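## Task

Find the screw holding the cable lug (the flat metal end of a cable) that sits behind the label F3. Drive it in with the screwdriver motor until the motor halts by itself, shown as stopped_at_torque=1 in a result. Leave every other screw as it was. Once it is tight, do not turn or shift that screw again. If it was pressed in instead of turned, unscrew it completely and drive it in again. Then raise the screwdriver well clear above the screw head, release it and move away. The torque limit starts at its minimum, where the motor may halt before the screw is truly tight, so raise it.

## Robot and tools

Robot: a single six-joint arm. From base to hand the joints are waist, shoulder, elbow, forearm roll, wrist pitch and wrist roll. Its end carries a powered screwdriver: a hex key inside a thin vacuum sleeve that can hold a screw. A flat block reaches about 9 cm from the last joint's axis toward the screwdriver's -y side and rotates with it, so watch its clearance.

Frame: every pose uses the scene frame. The origin is on the table top beneath the arm base, +z is up, and +y points left when facing along +x. The base may be tilted against the table. The tool point is the tip of the unloaded hex key. The key lies along the tool's +z axis and can retract up to 12 mm when pressed.

Row format (used by execute_actions and move): 10 plain numbers [x, y, z, qw, qx, qy, qz, spindle, torque_limit, sleeve_vacuum]. x, y, z is an absolute target position in metres. qw..qz is an absolute target orientation quaternion, w first. Both are in the scene frame and neither is an offset. spindle, torque_limit and sleeve_vacuum each lie in [-1, 1]. spindle +1 spins the key clockwise at 500 rpm, which drives a screw in, and -1 spins it the other way. It needs 0.5 s to reach full speed. torque_limit maps linearly from 0.3 N m at -1 to 1.2 N m at +1. sleeve_vacuum above 0.01 holds a screw, and any other value releases it. torque_limit and sleeve_vacuum stay at the last value sent. spindle also stays, and the motor keeps turning between calls, so finish each action with spindle 0.

execute_actions(actions): a list of actions. Each action is a list of up to 15 rows, one row per 1/30 s control step. If fewer rows are given, the last one repeats until the action's 15 steps (0.5 s) are done. An empty list only returns state and images. Put the quaternion in every row to keep the orientation. An action is rejected if its target lies over 0.6 m from the tool point along any tool axis at that action's start. The whole call is rejected if any action is malformed or if the first one fails that check against the last reported state.

Clipping: on each step the commanded pose is limited to 70 mm and 16 degrees from the measured pose. Position wins over orientation when both cannot be met. After an action the arm goes no further than the last clipped pose, so long moves need further actions.

move(target, speed, blocking): target is one absolute row. The tool values in it are applied at the start. The arm follows a straight path whose length is 0.5 to 10 s; it halts at 10 s even if short. speed is 0.002 to 0.5 m/s (default 0.25), and turning is capped at twice that in rad/s. The path ignores obstacles, and the arm can lag, stray or overshoot the speed, most of all near full reach. With blocking=false the call returns after 0.5 s. Poll with wait(0), or call stop, before sending more motion. The "move:" line reports done, off_target, moving, held or fault, plus the distance to the target. limits=paced means the pose was clipped. limits=held means some steps were blocked, after which the arm may surge.

wait(seconds): 0 to 10 s, holding the last command. stop(): brakes a running move; it needs room to stop, and the tool keeps running. zoom_image(camera, region): camera is cam_head_left, cam_head_right or cam_wrist. region is [x0, y0, x1, y1] in image pixels from the top-left, at most 504 by 504. finished_scene(scene): pass the current scene number once the goal holds. It cannot be undone.

Screwing: place the tool point on the screw axis, 2 mm below the top of the head. Turn slowly, with spindle between -0.2 and 0.2. A negative value seats the key without driving; a positive one drives. While the screw advances, lower the arm 0.7 mm per turn along the key. At 0.2 that is about 100 rpm, roughly 1.2 mm/s. The motor halts at 95 % of the torque limit (lower while spindle is under 0.02), and stopped_at_torque becomes 1. After that, positive spindle does nothing until spindle has been 0 or below for 0.5 s straight. When loosening the motor does not stop by itself; if turns does not drop, raise torque_limit. Faults switch the motor off.

Result lines: the state line gives tool position (m), end_effector_quat_wxyz and velocities. "Hand target" is where the controller is currently heading. "pose unreachable" means a clearance check (which counts the mount under the base) changed or blocked the command. Step readings list positions; HELD marks held-back steps. screw_detected=1 means sleeve_vacuum_kpa is above 30, so a head seals the sleeve. turns is cumulative key rotation, clockwise positive. Joint torques are noisy, offset drive outputs. MOTOR HOT appears from 65 °C; at 80 °C an OVER-TEMPERATURE FAULT brakes the arm.

Joint ranges (rad): waist ±6.283, shoulder ±2.304, elbow -4.224 to 0.061, forearm roll ±6.283, wrist pitch ±2.164, wrist roll ±6.283. Load limits (N m): 52.8, 52.8, 44, 23.7, 16.7, 16.7, in the same order. Reaching one causes a TORQUE FAULT: the arm backs off, holds for 10 s and skips the rest of the call.

Cameras: cam_head_left and cam_head_right are fixed overhead to one side, and cam_wrist rides on the hand. All give 896x504 images, and calibrations are supplied.

Avoid: knocking or placing anything off the table, dropping screws, fast or hard contact, targets far past a contact, and pushing a screw in without turning it.

Each tool is called after "Request:" in YAML: its name, and indented under it one key for each argument.

## Session

Request:
execute_actions:
  actions: []

Scene clock: 0.00 s.
end_effector_position=(+0.3177, +0.0740, +0.4813) sleeve_vacuum_kpa=0 screw_detected=0 stopped_at_torque=0 turns=0.00 end_effector_quat_wxyz=(+0.012, +0.722, +0.692, -0.018) end_effector_velocity=(+0.000, +0.000, +0.000) end_effector_angular_velocity=(-0.000, -0.000, +0.001)
Joint positions: [-0.017  0.339 -1.117 -0.003 -1.456 -0.018]
Joint velocities: [ 0.001  0.    -0.001 -0.    -0.    -0.   ]
Joint torques (N m, as the arm reports them, + toward a larger angle): no reading
Motor temperatures (°C, as the motors report them): [27 28 30 30 34 29]
Hand target: +0.318, +0.074, +0.481; +0.012, +0.722, +0.692, -0.018

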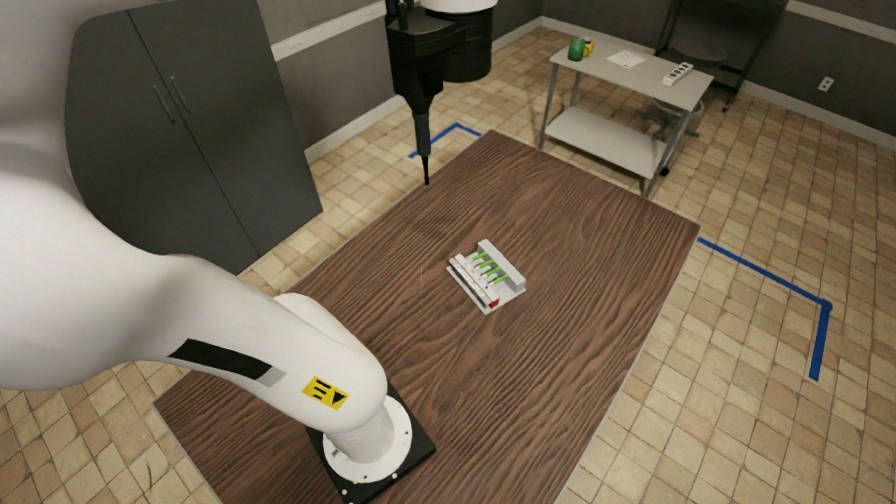

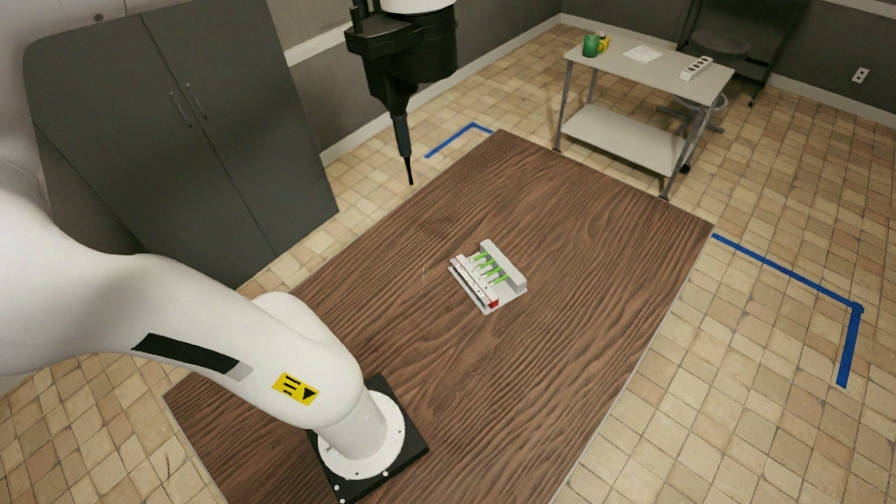

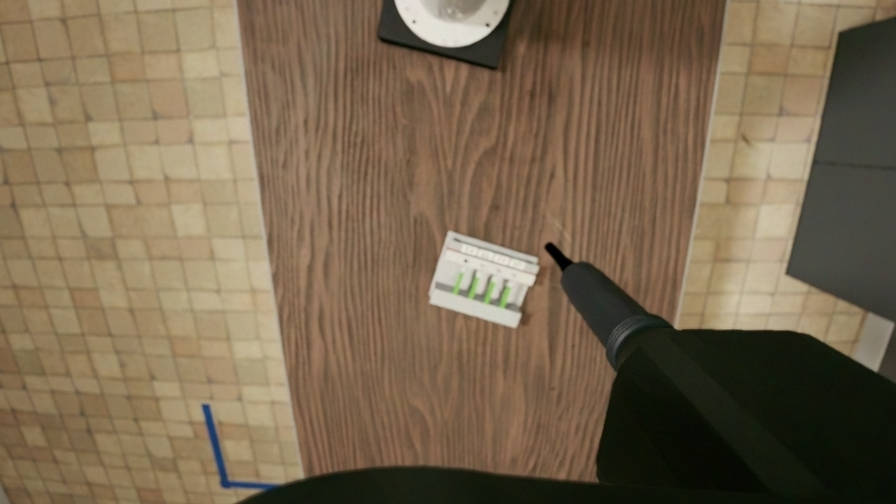

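Request:
zoom_image:
  camera: "cam_wrist"
  region: [410, 220, 570, 340]

Request:
zoom_image:
  camera: "cam_head_left"
  region: [430, 230, 550, 320]

Region (410, 220, 570, 340) of cam_wrist's 896x504 image, scaled by 3.150, with more detail than that image has; it fills the top 378 rows of this view, and the rest is white.

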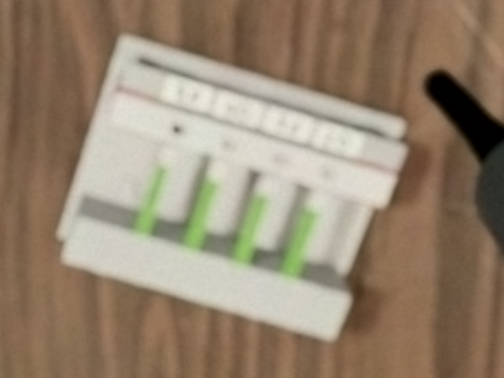

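Region (430, 230, 550, 320) of cam_head_left's 896x504 image, scaled by 4.200, with more detail than that image has; it fills the top 378 rows of this view, and the rest is white.

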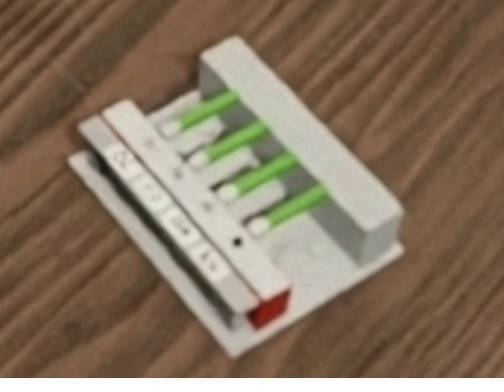

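Request:
move:
  target: [0.475,0.085,0.10,0,0.7071,0.7071,0,0,-1,0]
  speed: 0.4

Scene clock: 1.90 s.
end_effector_position=(+0.4751, +0.0860, +0.1003) sleeve_vacuum_kpa=0 screw_detected=0 stopped_at_torque=0 turns=0.00 end_effector_quat_wxyz=(-0.000, +0.706, +0.708, +0.001) end_effector_velocity=(-0.002, -0.000, -0.004) end_effector_angular_velocity=(-0.000, +0.006, -0.000)
Joint positions: [ 0.026 -0.313 -0.862  0.081 -0.541 -0.089]
Joint velocities: [-0.001 -0.009  0.     0.     0.003 -0.001]
Joint torques (N m, as the arm reports them, + toward a larger angle): [ -2.12  34.97 -26.96   0.82  -0.66  -0.25]
Motor temperatures (°C, as the motors report them): [27 28 30 30 34 29]
Hand target: +0.475, +0.086, +0.100; -0.000, +0.706, +0.708, +0.000
Off the commanded pose: 0.001 m, 0 deg.
move: done; limits=paced
camera_calibration (this result's frames):
cam_wrist: T_world_to_cam=[[-0.0376952, 0.999287, -0.00229582, 0.00729909], [0.958442, 0.0368044, 0.282905, -0.48827], [0.282788, 0.00846374, -0.959145, 0.223968], [0, 0, 0, 1]] pos_world=[0.404918, 0.00878098, 0.352969]

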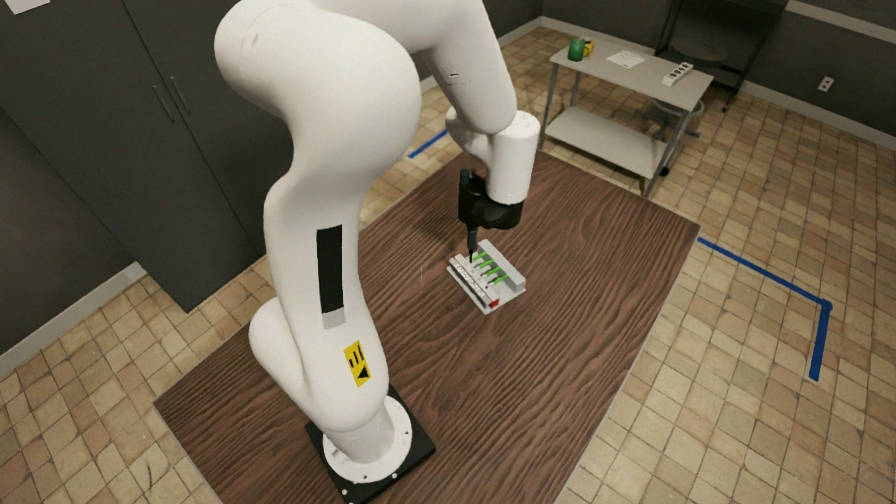

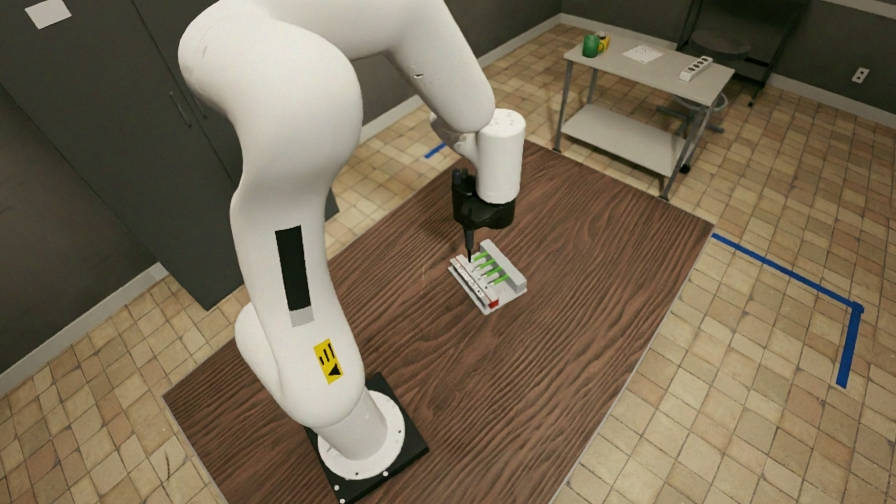

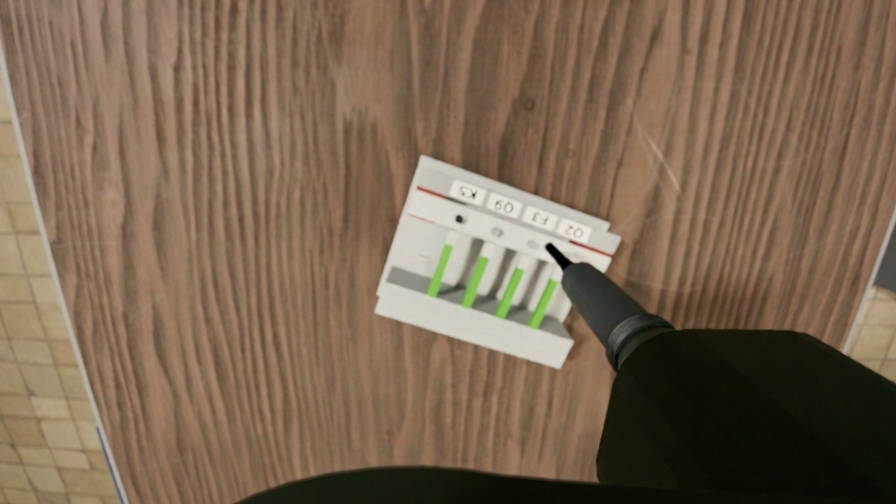

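Request:
zoom_image:
  camera: "cam_wrist"
  region: [440, 190, 600, 290]

Request:
zoom_image:
  camera: "cam_head_right"
  region: [440, 240, 520, 310]

Region (440, 190, 600, 290) of cam_wrist's 896x504 image, scaled by 3.150, with more detail than that image has; it fills the top 315 rows of this view, and the rest is white.

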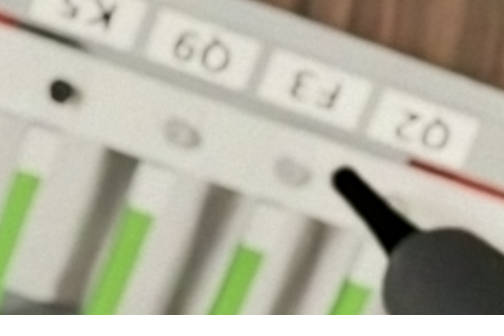

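Region (440, 240, 520, 310) of cam_head_right's 896x504 image, scaled by 6.300, with more detail than that image has; it fills the top 441 rows of this view, and the rest is white.

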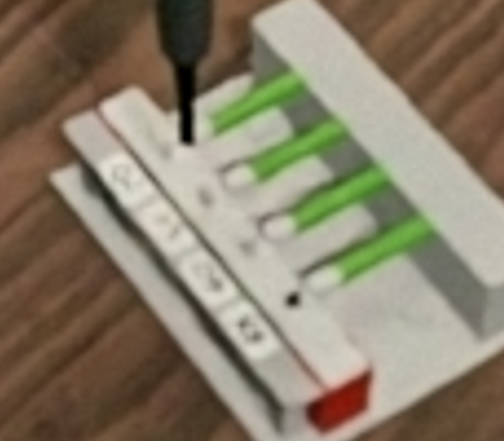

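Request:
move:
  target: [0.489,0.089,0.066,0,0.7071,0.7071,0,0,-1,0]
  speed: 0.1

Request:
zoom_image:
  camera: "cam_wrist"
  region: [440, 190, 600, 290]

Request:
zoom_image:
  camera: "cam_head_right"
  region: [440, 240, 520, 310]

Scene clock: 2.97 s.
end_effector_position=(+0.4891, +0.0891, +0.0662) sleeve_vacuum_kpa=0 screw_detected=0 stopped_at_torque=0 turns=0.00 end_effector_quat_wxyz=(+0.000, +0.707, +0.707, +0.000) end_effector_velocity=(-0.001, -0.000, -0.002) end_effector_angular_velocity=(+0.000, +0.002, -0.002)
Joint positions: [ 0.037 -0.403 -0.89   0.088 -0.478 -0.085]
Joint velocities: [-0.    -0.004 -0.     0.001  0.002  0.001]
Joint torques (N m, as the arm reports them, + toward a larger angle): [ -1.87  37.9  -24.78   1.33  -0.73  -0.39]
Motor temperatures (°C, as the motors report them): [27 28 30 30 34 29]
Hand target: +0.489, +0.089, +0.066; -0.000, +0.707, +0.707, +0.000
Off the commanded pose: 0.000 m, 0 deg.
move: done
camera_calibration (this result's frames):
cam_wrist: T_world_to_cam=[[-0.0357264, 0.999356, -0.00339116, 0.0037313], [0.958631, 0.035229, 0.282464, -0.492105], [0.282402, 0.00684056, -0.959272, 0.187669], [0, 0, 0, 1]] pos_world=[0.418883, 0.0123237, 0.31904]

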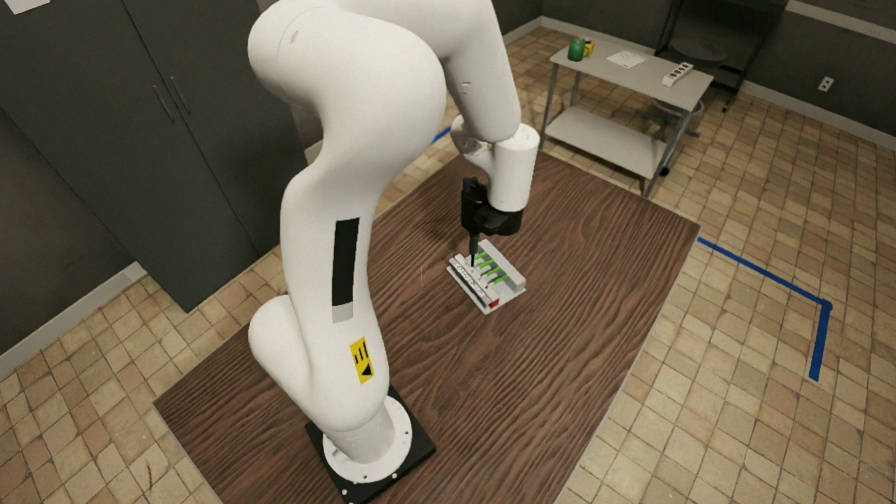

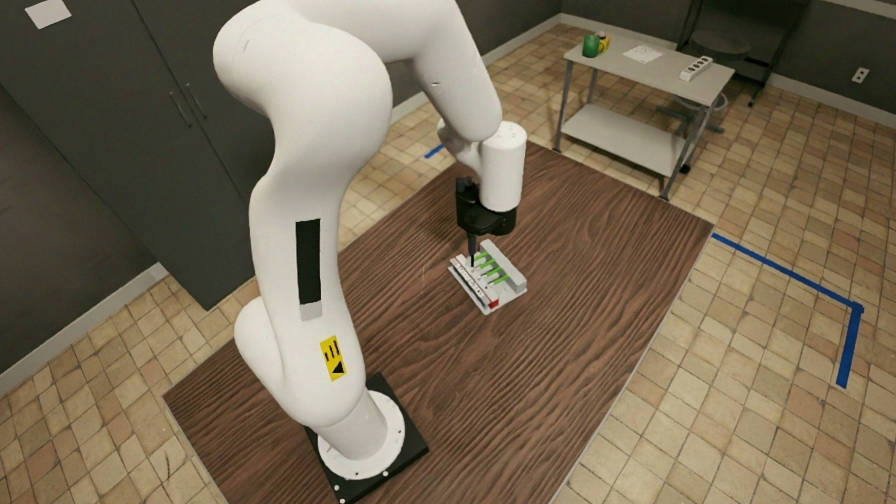

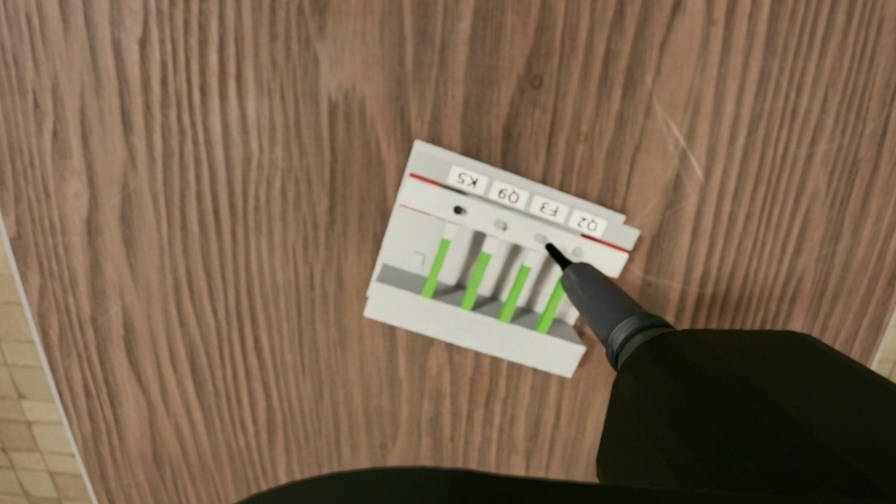

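Region (440, 190, 600, 290) of cam_wrist's 896x504 image, scaled by 3.150, with more detail than that image has; it fills the top 315 rows of this view, and the rest is white.

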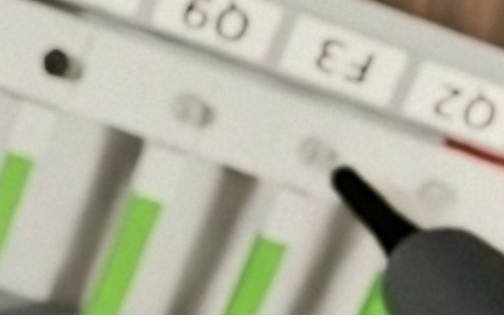

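Region (440, 240, 520, 310) of cam_head_right's 896x504 image, scaled by 6.300, with more detail than that image has; it fills the top 441 rows of this view, and the rest is white.

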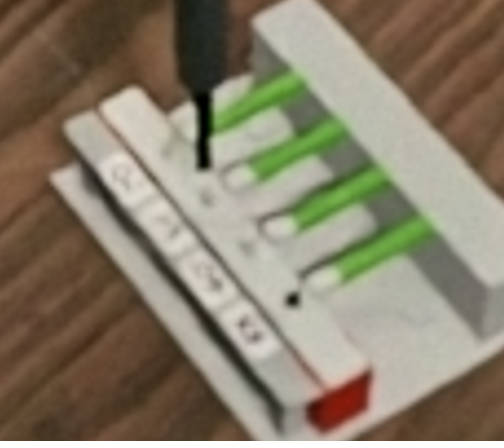

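Request:
zoom_image:
  camera: "cam_wrist"
  region: [490, 210, 570, 270]

Request:
zoom_image:
  camera: "cam_head_left"
  region: [455, 250, 495, 295]

Region (490, 210, 570, 270) of cam_wrist's 896x504 image, scaled by 6.300, with more detail than that image has; it fills the top 378 rows of this view, and the rest is white.

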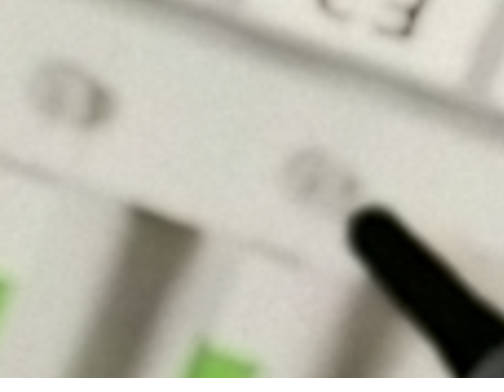

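Region (455, 250, 495, 295) of cam_head_left's 896x504 image, scaled by 11.200, with more detail than that image has.

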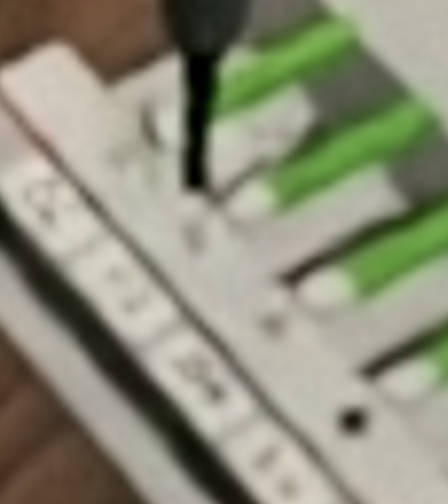

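Request:
move:
  target: [0.4885,0.0875,0.056,0,0.7071,0.7071,0,0,-1,0]
  speed: 0.05

Request:
zoom_image:
  camera: "cam_wrist"
  region: [490, 210, 570, 270]

Request:
zoom_image:
  camera: "cam_head_left"
  region: [455, 250, 495, 295]

Request:
zoom_image:
  camera: "cam_head_right"
  region: [455, 250, 495, 295]

Scene clock: 5.07 s.
end_effector_position=(+0.4885, +0.0875, +0.0561) sleeve_vacuum_kpa=0 screw_detected=0 stopped_at_torque=0 turns=0.00 end_effector_quat_wxyz=(+0.000, +0.707, +0.707, +0.000) end_effector_velocity=(+0.001, +0.000, +0.000) end_effector_angular_velocity=(+0.000, -0.002, +0.001)
Joint positions: [ 0.034 -0.422 -0.886  0.092 -0.456 -0.092]
Joint velocities: [-0.     0.001  0.     0.001  0.002 -0.001]
Joint torques (N m, as the arm reports them, + toward a larger angle): [ -4.3   37.99 -24.34   2.01  -0.81  -0.16]
Motor temperatures (°C, as the motors report them): [27 29 30 30 34 29]
Hand target: +0.488, +0.088, +0.056; -0.000, +0.707, +0.707, +0.000
Off the commanded pose: 0.000 m, 0 deg.
move: done
camera_calibration (this result's frames):
cam_wrist: T_world_to_cam=[[-0.0356705, 0.999358, -0.00348785, 0.00521338], [0.958704, 0.0352044, 0.282217, -0.488704], [0.282159, 0.00672303, -0.959344, 0.178245], [0, 0, 0, 1]] pos_world=[0.418416, 0.0107962, 0.308937]

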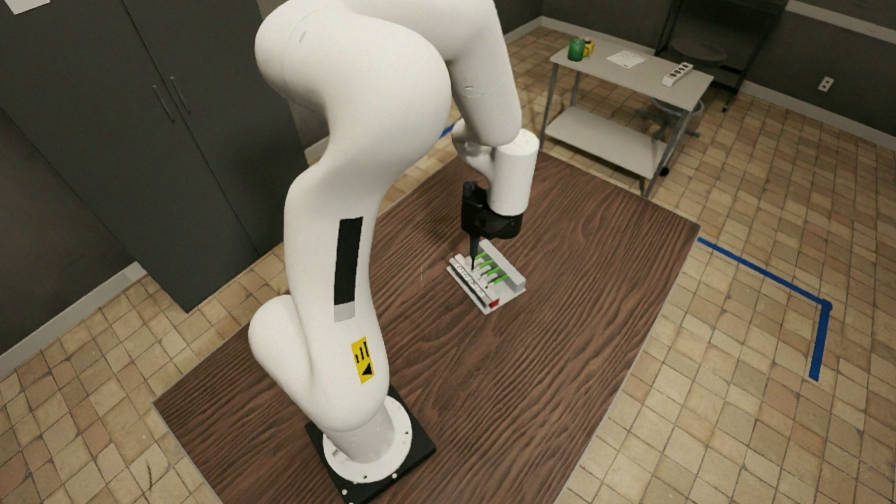

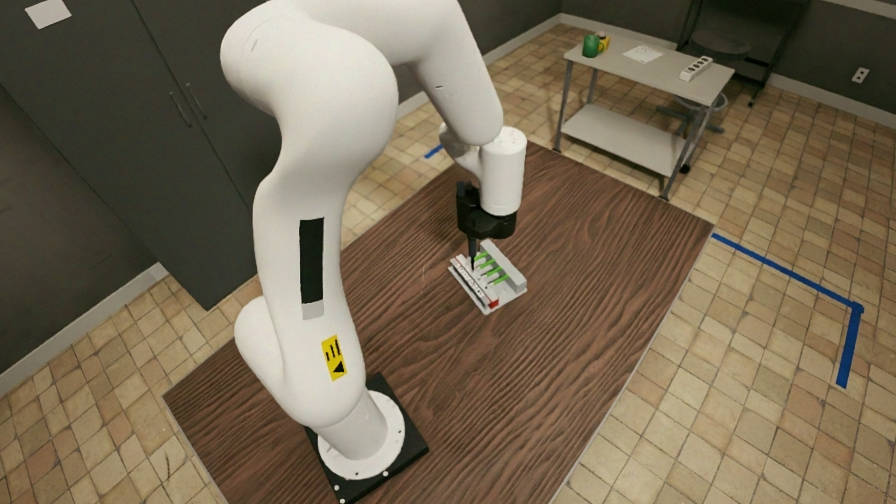

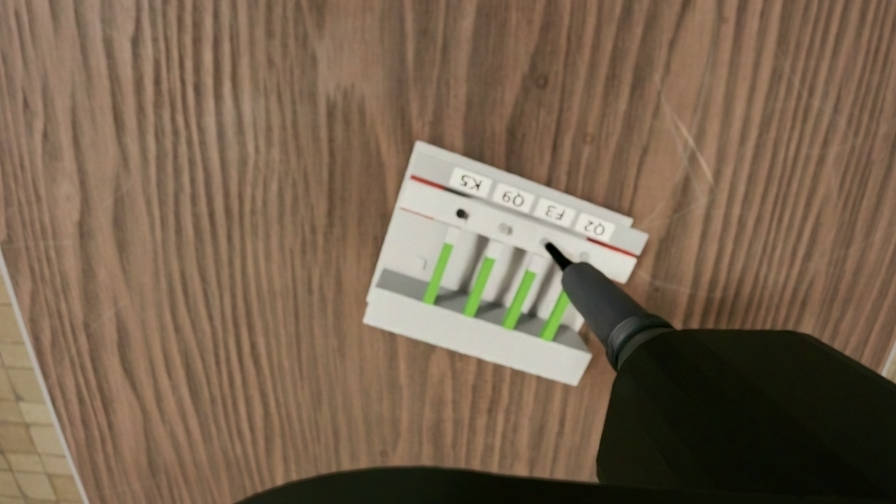

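Region (490, 210, 570, 270) of cam_wrist's 896x504 image, scaled by 6.300, with more detail than that image has; it fills the top 378 rows of this view, and the rest is white.

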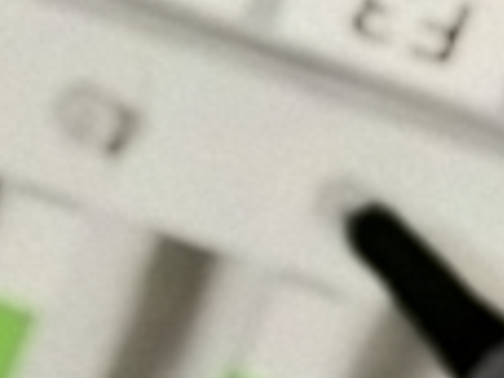

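Region (455, 250, 495, 295) of cam_head_left's 896x504 image, scaled by 11.200, with more detail than that image has.

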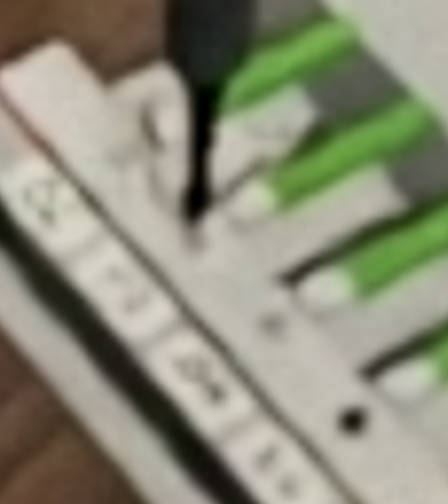

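Region (455, 250, 495, 295) of cam_head_right's 896x504 image, scaled by 11.200, with more detail than that image has.

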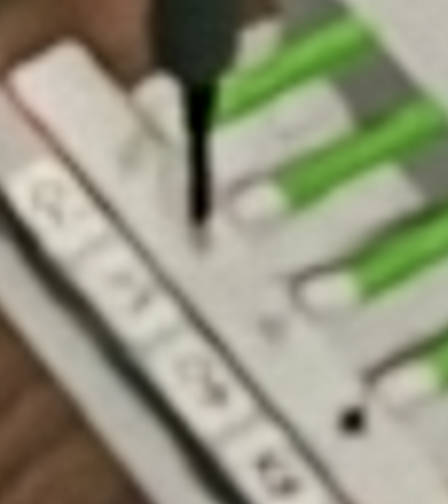

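Request:
execute_actions:
  actions:
    - [[0.4883,0.0873,0.055,0,0.7071,0.7071,0,0,0,1],[0.488,0.087,0.054,0,0.7071,0.7071,0,0,0,1],[0.4878,0.0868,0.053,0,0.7071,0.7071,0,0,0,1],[0.4878,0.0868,0.052,0,0.7071,0.7071,0,0,0,1],[0.4878,0.0868,0.051,0,0.7071,0.7071,0,0,0,1],[0.4878,0.0868,0.050,0,0.7071,0.7071,0,0,0,1],[0.4878,0.0868,0.049,0,0.7071,0.7071,0,0,0,1]]
    - [[0.4878,0.0868,0.048,0,0.7071,0.7071,0,0,0,1]]

Request:
zoom_image:
  camera: "cam_wrist"
  region: [490, 210, 570, 270]

Request:
zoom_image:
  camera: "cam_head_left"
  region: [455, 250, 495, 295]

Scene clock: 6.47 s.
end_effector_position=(+0.4878, +0.0868, +0.0480) sleeve_vacuum_kpa=14 screw_detected=0 stopped_at_torque=0 turns=0.00 end_effector_quat_wxyz=(+0.000, +0.707, +0.707, +0.000) end_effector_velocity=(-0.000, -0.001, -0.001) end_effector_angular_velocity=(+0.000, +0.001, -0.003)
Joint positions: [ 0.034 -0.436 -0.882  0.095 -0.438 -0.096]
Joint velocities: [-0.001 -0.001  0.     0.     0.     0.001]
Joint torques (N m, as the arm reports them, + toward a larger angle): [ -4.77  37.05 -22.6    2.13  -0.55  -0.06]
Motor temperatures (°C, as the motors report them): [27 29 30 30 34 29]
Hand target: +0.488, +0.087, +0.048; -0.000, +0.707, +0.707, +0.000
Off the commanded pose: 0.000 m, 0 deg.
Step readings (end_effector_position; steps 1 to 15: 1st action; 16 to 30: 2nd action):
0: (+0.4885, +0.0875, +0.0560)
1: (+0.4885, +0.0875, +0.0560)
2: (+0.4886, +0.0875, +0.0558)
4: (+0.4883, +0.0872, +0.0546)
8: (+0.4877, +0.0868, +0.0508)
15: (+0.4878, +0.0868, +0.0492)
16: (+0.4878, +0.0868, +0.0491)
17: (+0.4879, +0.0868, +0.0489)
19: (+0.4878, +0.0868, +0.0484)
23: (+0.4879, +0.0868, +0.0481)
30: end_effector_position above
camera_calibration (this result's frames):
cam_wrist: T_world_to_cam=[[-0.0356407, 0.999358, -0.00352562, 0.00586966], [0.958705, 0.0351865, 0.282216, -0.48573], [0.282159, 0.00667832, -0.959344, 0.17072], [0, 0, 0, 1]] pos_world=[0.417711, 0.0100851, 0.30088]

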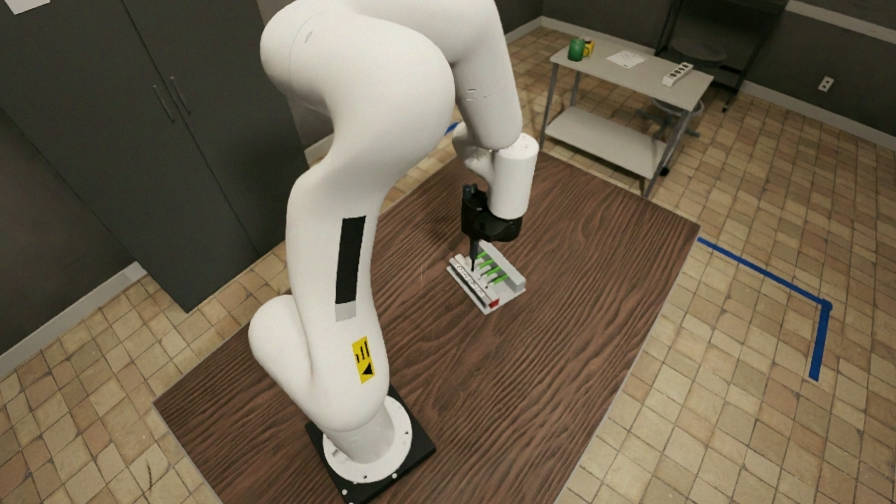

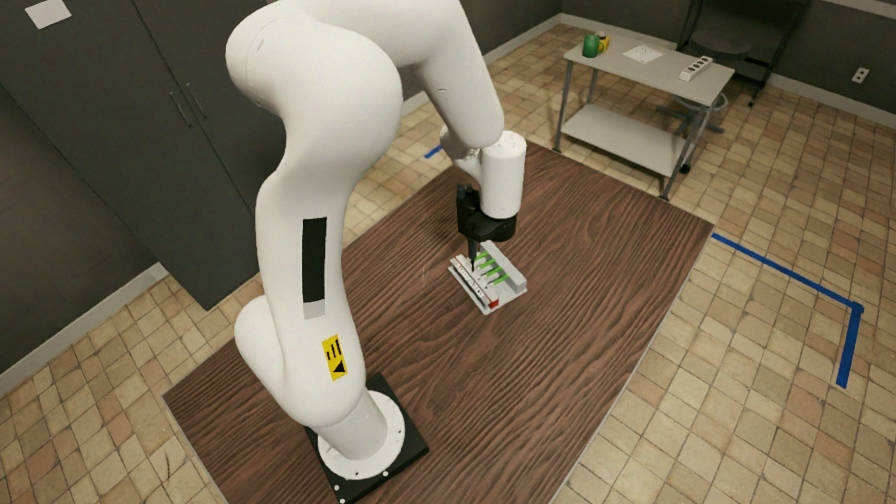

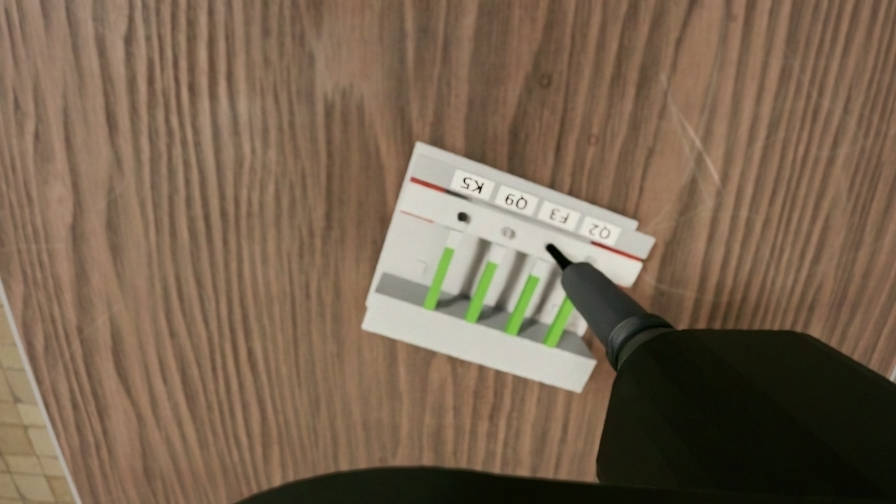

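Region (490, 210, 570, 270) of cam_wrist's 896x504 image, scaled by 6.300, with more detail than that image has; it fills the top 378 rows of this view, and the rest is white.

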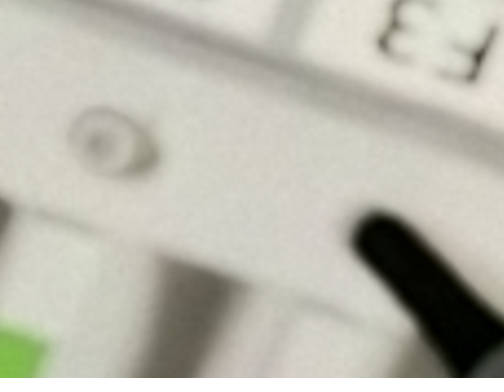

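Region (455, 250, 495, 295) of cam_head_left's 896x504 image, scaled by 11.200, with more detail than that image has.

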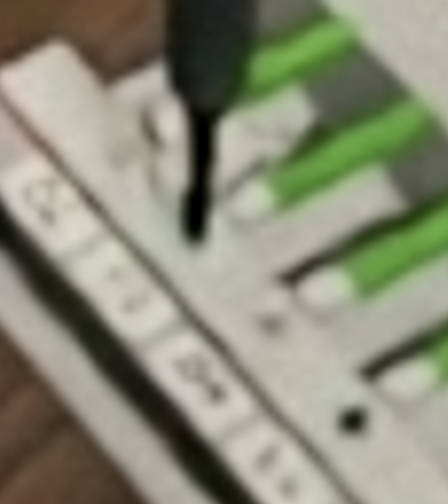

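Request:
execute_actions:
  actions:
    - [[0.4878,0.0868,0.0478,0,0.7071,0.7071,0,0.1,0.6,1]]
    - [[0.4878,0.0868,0.0476,0,0.7071,0.7071,0,0.1,0.6,1],[0.4878,0.0868,0.0476,0,0.7071,0.7071,0,0.1,0.6,1],[0.4878,0.0868,0.0476,0,0.7071,0.7071,0,0.1,0.6,1],[0.4878,0.0868,0.0476,0,0.7071,0.7071,0,0.1,0.6,1],[0.4878,0.0868,0.0476,0,0.7071,0.7071,0,0.1,0.6,1],[0.4878,0.0868,0.0476,0,0.7071,0.7071,0,0.1,0.6,1],[0.4878,0.0868,0.0476,0,0.7071,0.7071,0,0.1,0.6,1],[0.4878,0.0868,0.0476,0,0.7071,0.7071,0,0.1,0.6,1],[0.4878,0.0868,0.0476,0,0.7071,0.7071,0,0,0.6,1]]

Request:
zoom_image:
  camera: "cam_wrist"
  region: [490, 210, 570, 270]

Scene clock: 7.70 s.
end_effector_position=(+0.4879, +0.0868, +0.0476) sleeve_vacuum_kpa=39 screw_detected=1 stopped_at_torque=0 turns=0.63 end_effector_quat_wxyz=(+0.000, +0.707, +0.707, +0.000) end_effector_velocity=(+0.000, -0.000, +0.000) end_effector_angular_velocity=(-0.000, -0.000, -0.002)
Joint positions: [ 0.034 -0.437 -0.882  0.095 -0.437 -0.097]
Joint velocities: [-0.     0.001  0.    -0.    -0.     0.002]
Joint torques (N m, as the arm reports them, + toward a larger angle): [ -2.09  37.65 -20.15   0.93  -1.46  -0.51]
Motor temperatures (°C, as the motors report them): [27 29 30 30 34 29]
Hand target: +0.488, +0.087, +0.048; -0.000, +0.707, +0.707, +0.000
Off the commanded pose: 0.000 m, 0 deg.
Step readings (end_effector_position; steps 1 to 15: 1st action; 16 to 30: 2nd action):
0: (+0.4878, +0.0868, +0.0480)
1: (+0.4879, +0.0868, +0.0480)
2: (+0.4881, +0.0868, +0.0480)
4: (+0.4883, +0.0868, +0.0479)
8: (+0.4882, +0.0868, +0.0479)
15: (+0.4881, +0.0868, +0.0479)
16: (+0.4881, +0.0868, +0.0478)
17: (+0.4881, +0.0868, +0.0478)
19: (+0.4880, +0.0868, +0.0477)
23: (+0.4880, +0.0868, +0.0476)
30: end_effector_position above
camera_calibration (this result's frames):
cam_wrist: T_world_to_cam=[[-0.0355991, 0.99936, -0.00355257, 0.00586468], [0.958654, 0.0351529, 0.282394, -0.485681], [0.282338, 0.00664727, -0.959292, 0.170227], [0, 0, 0, 1]] pos_world=[0.417747, 0.0100806, 0.300472]

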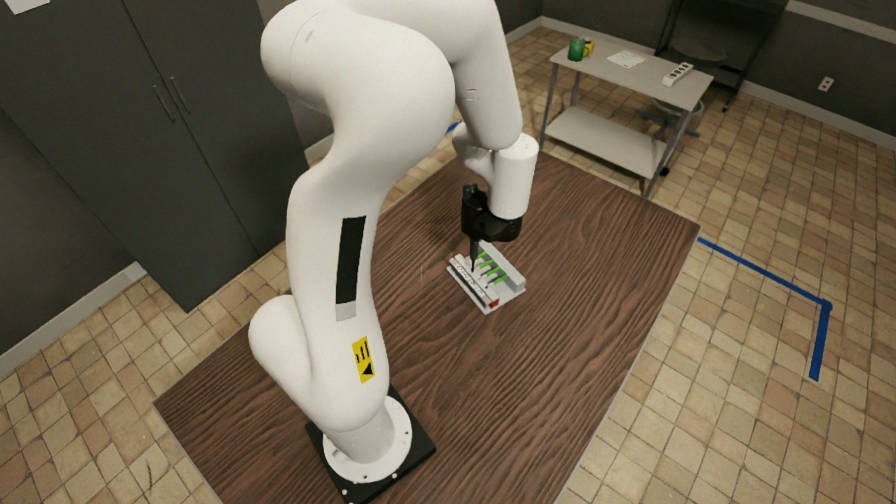

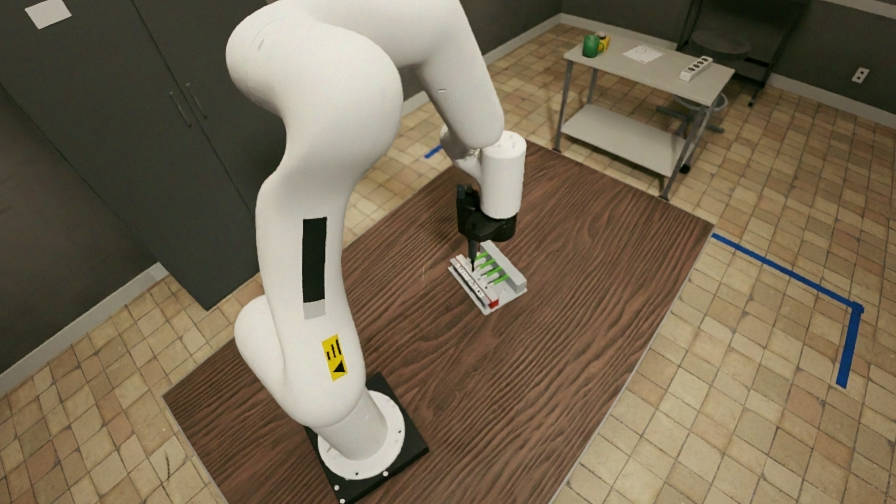

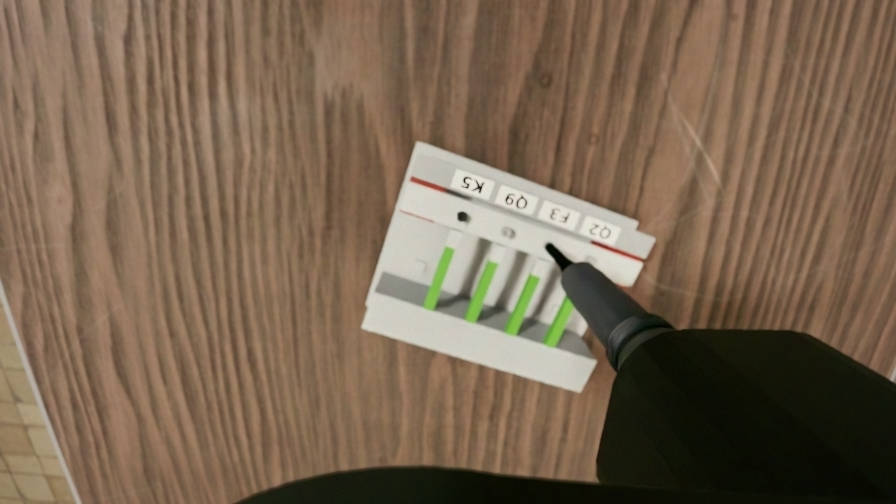

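Region (490, 210, 570, 270) of cam_wrist's 896x504 image, scaled by 6.300, with more detail than that image has; it fills the top 378 rows of this view, and the rest is white.

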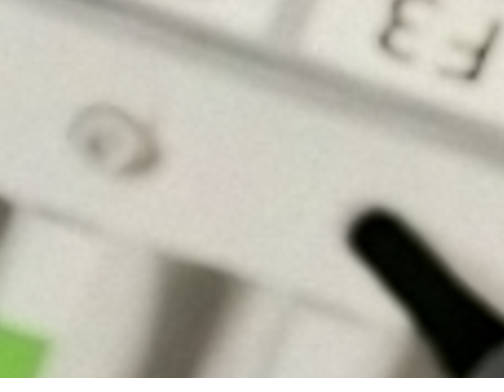

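Request:
execute_actions:
  actions:
    - [[0.4881,0.0868,0.0473,0,0.7071,0.7071,0,0.1,1,1],[0.4883,0.0868,0.047,0,0.7071,0.7071,0,0.1,1,1],[0.4884,0.0868,0.047,0,0.7071,0.7071,0,0.2,1,1],[0.4884,0.0868,0.0468,0,0.7071,0.7071,0,0.3,1,1],[0.4884,0.0868,0.0465,0,0.7071,0.7071,0,0.3,1,1]]
    - [[0.4884,0.0868,0.0462,0,0.7071,0.7071,0,0.3,1,1],[0.4884,0.0868,0.046,0,0.7071,0.7071,0,0.3,1,1],[0.4884,0.0868,0.0456,0,0.7071,0.7071,0,0.3,1,1]]
    - [[0.4884,0.0868,0.0453,0,0.7071,0.7071,0,0.3,1,1],[0.4884,0.0868,0.0451,0,0.7071,0.7071,0,0.3,1,1],[0.4884,0.0868,0.0449,0,0.7071,0.7071,0,0.3,1,1],[0.4884,0.0868,0.0449,0,0.7071,0.7071,0,0.3,1,1],[0.4884,0.0868,0.0449,0,0.7071,0.7071,0,0.3,1,1],[0.4884,0.0868,0.0449,0,0.7071,0.7071,0,0.3,1,1],[0.4884,0.0868,0.0449,0,0.7071,0.7071,0,0.3,1,1],[0.4884,0.0868,0.0449,0,0.7071,0.7071,0,0.3,1,1],[0.4884,0.0868,0.0449,0,0.7071,0.7071,0,0.3,1,1],[0.4884,0.0868,0.0449,0,0.7071,0.7071,0,0.3,1,1],[0.4884,0.0868,0.0449,0,0.7071,0.7071,0,0.3,1,1],[0.4884,0.0868,0.0449,0,0.7071,0.7071,0,0.3,1,1],[0.4884,0.0868,0.0449,0,0.7071,0.7071,0,0,1,1]]

Scene clock: 9.40 s.
end_effector_position=(+0.4884, +0.0868, +0.0449) sleeve_vacuum_kpa=40 screw_detected=1 stopped_at_torque=0 turns=3.95 end_effector_quat_wxyz=(-0.000, +0.707, +0.707, -0.000) end_effector_velocity=(+0.000, -0.000, -0.000) end_effector_angular_velocity=(+0.000, +0.000, -0.001)
Joint positions: [ 0.034 -0.443 -0.883  0.096 -0.433 -0.098]
Joint velocities: [-0.001 -0.    -0.     0.001  0.    -0.   ]
Joint torques (N m, as the arm reports them, + toward a larger angle): [ -2.42  38.04 -22.22   1.66  -0.71  -0.16]
Motor temperatures (°C, as the motors report them): [27 29 30 30 34 29]
Hand target: +0.488, +0.087, +0.045; -0.000, +0.707, +0.707, +0.000
Off the commanded pose: 0.000 m, 0 deg.
Step readings (end_effector_position; steps 1 to 15: 1st action; 16 to 30: 2nd action; 31 to 45: 3rd action):
0: (+0.4879, +0.0868, +0.0476)
1: (+0.4879, +0.0868, +0.0476)
2: (+0.4880, +0.0868, +0.0475)
4: (+0.4880, +0.0868, +0.0472)
8: (+0.4881, +0.0868, +0.0466)
15: (+0.4882, +0.0868, +0.0465)
16: (+0.4882, +0.0868, +0.0465)
17: (+0.4882, +0.0868, +0.0464)
19: (+0.4882, +0.0868, +0.0460)
23: (+0.4883, +0.0868, +0.0456)
30: (+0.4883, +0.0868, +0.0456)
31: (+0.4883, +0.0868, +0.0456)
32: (+0.4883, +0.0868, +0.0455)
34: (+0.4883, +0.0868, +0.0452)
38: (+0.4883, +0.0868, +0.0449)
45: end_effector_position above
camera_calibration (this result's frames):
cam_wrist: T_world_to_cam=[[-0.0356552, 0.999358, -0.00351918, 0.00588611], [0.958754, 0.0351998, 0.282049, -0.485352], [0.281992, 0.00668248, -0.959394, 0.167648], [0, 0, 0, 1]] pos_world=[0.418268, 0.0100816, 0.297754]

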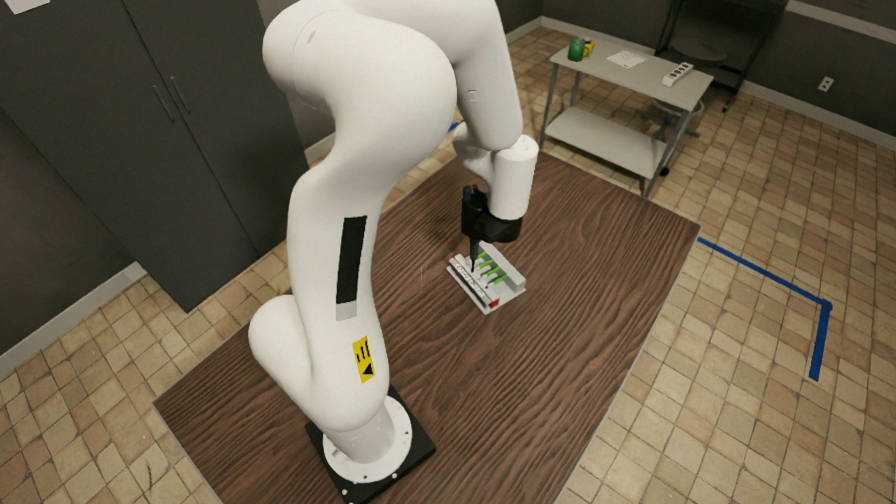

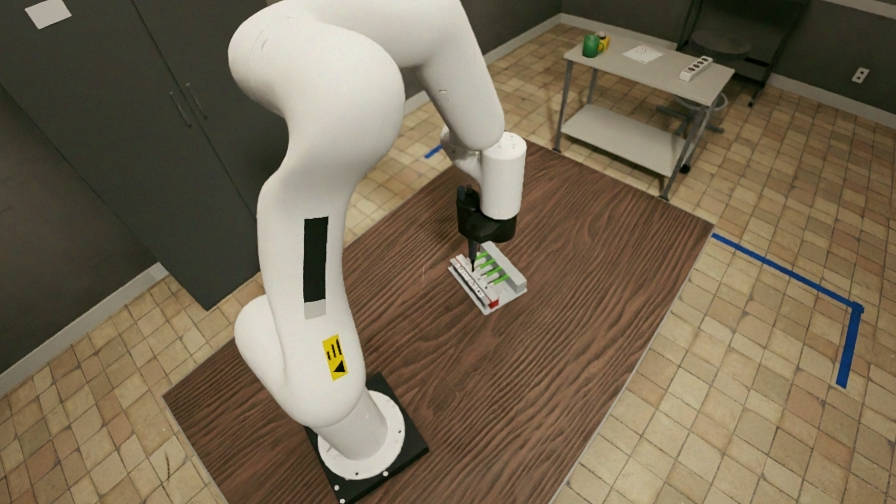

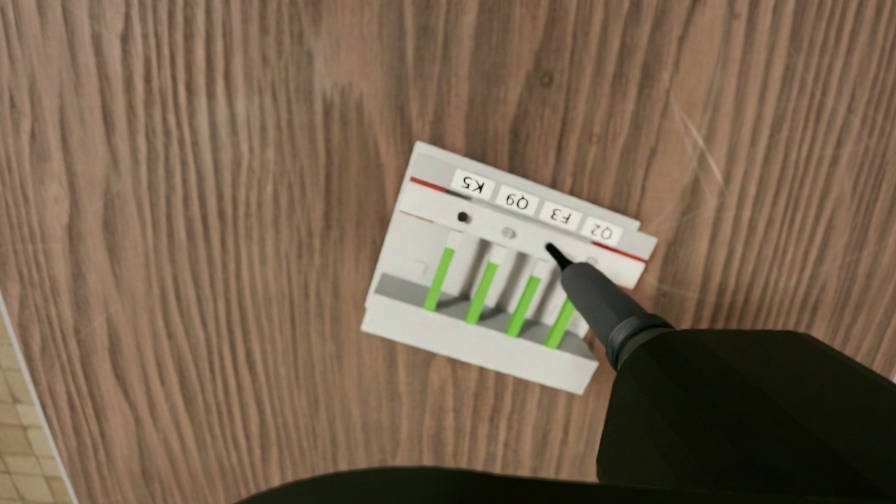

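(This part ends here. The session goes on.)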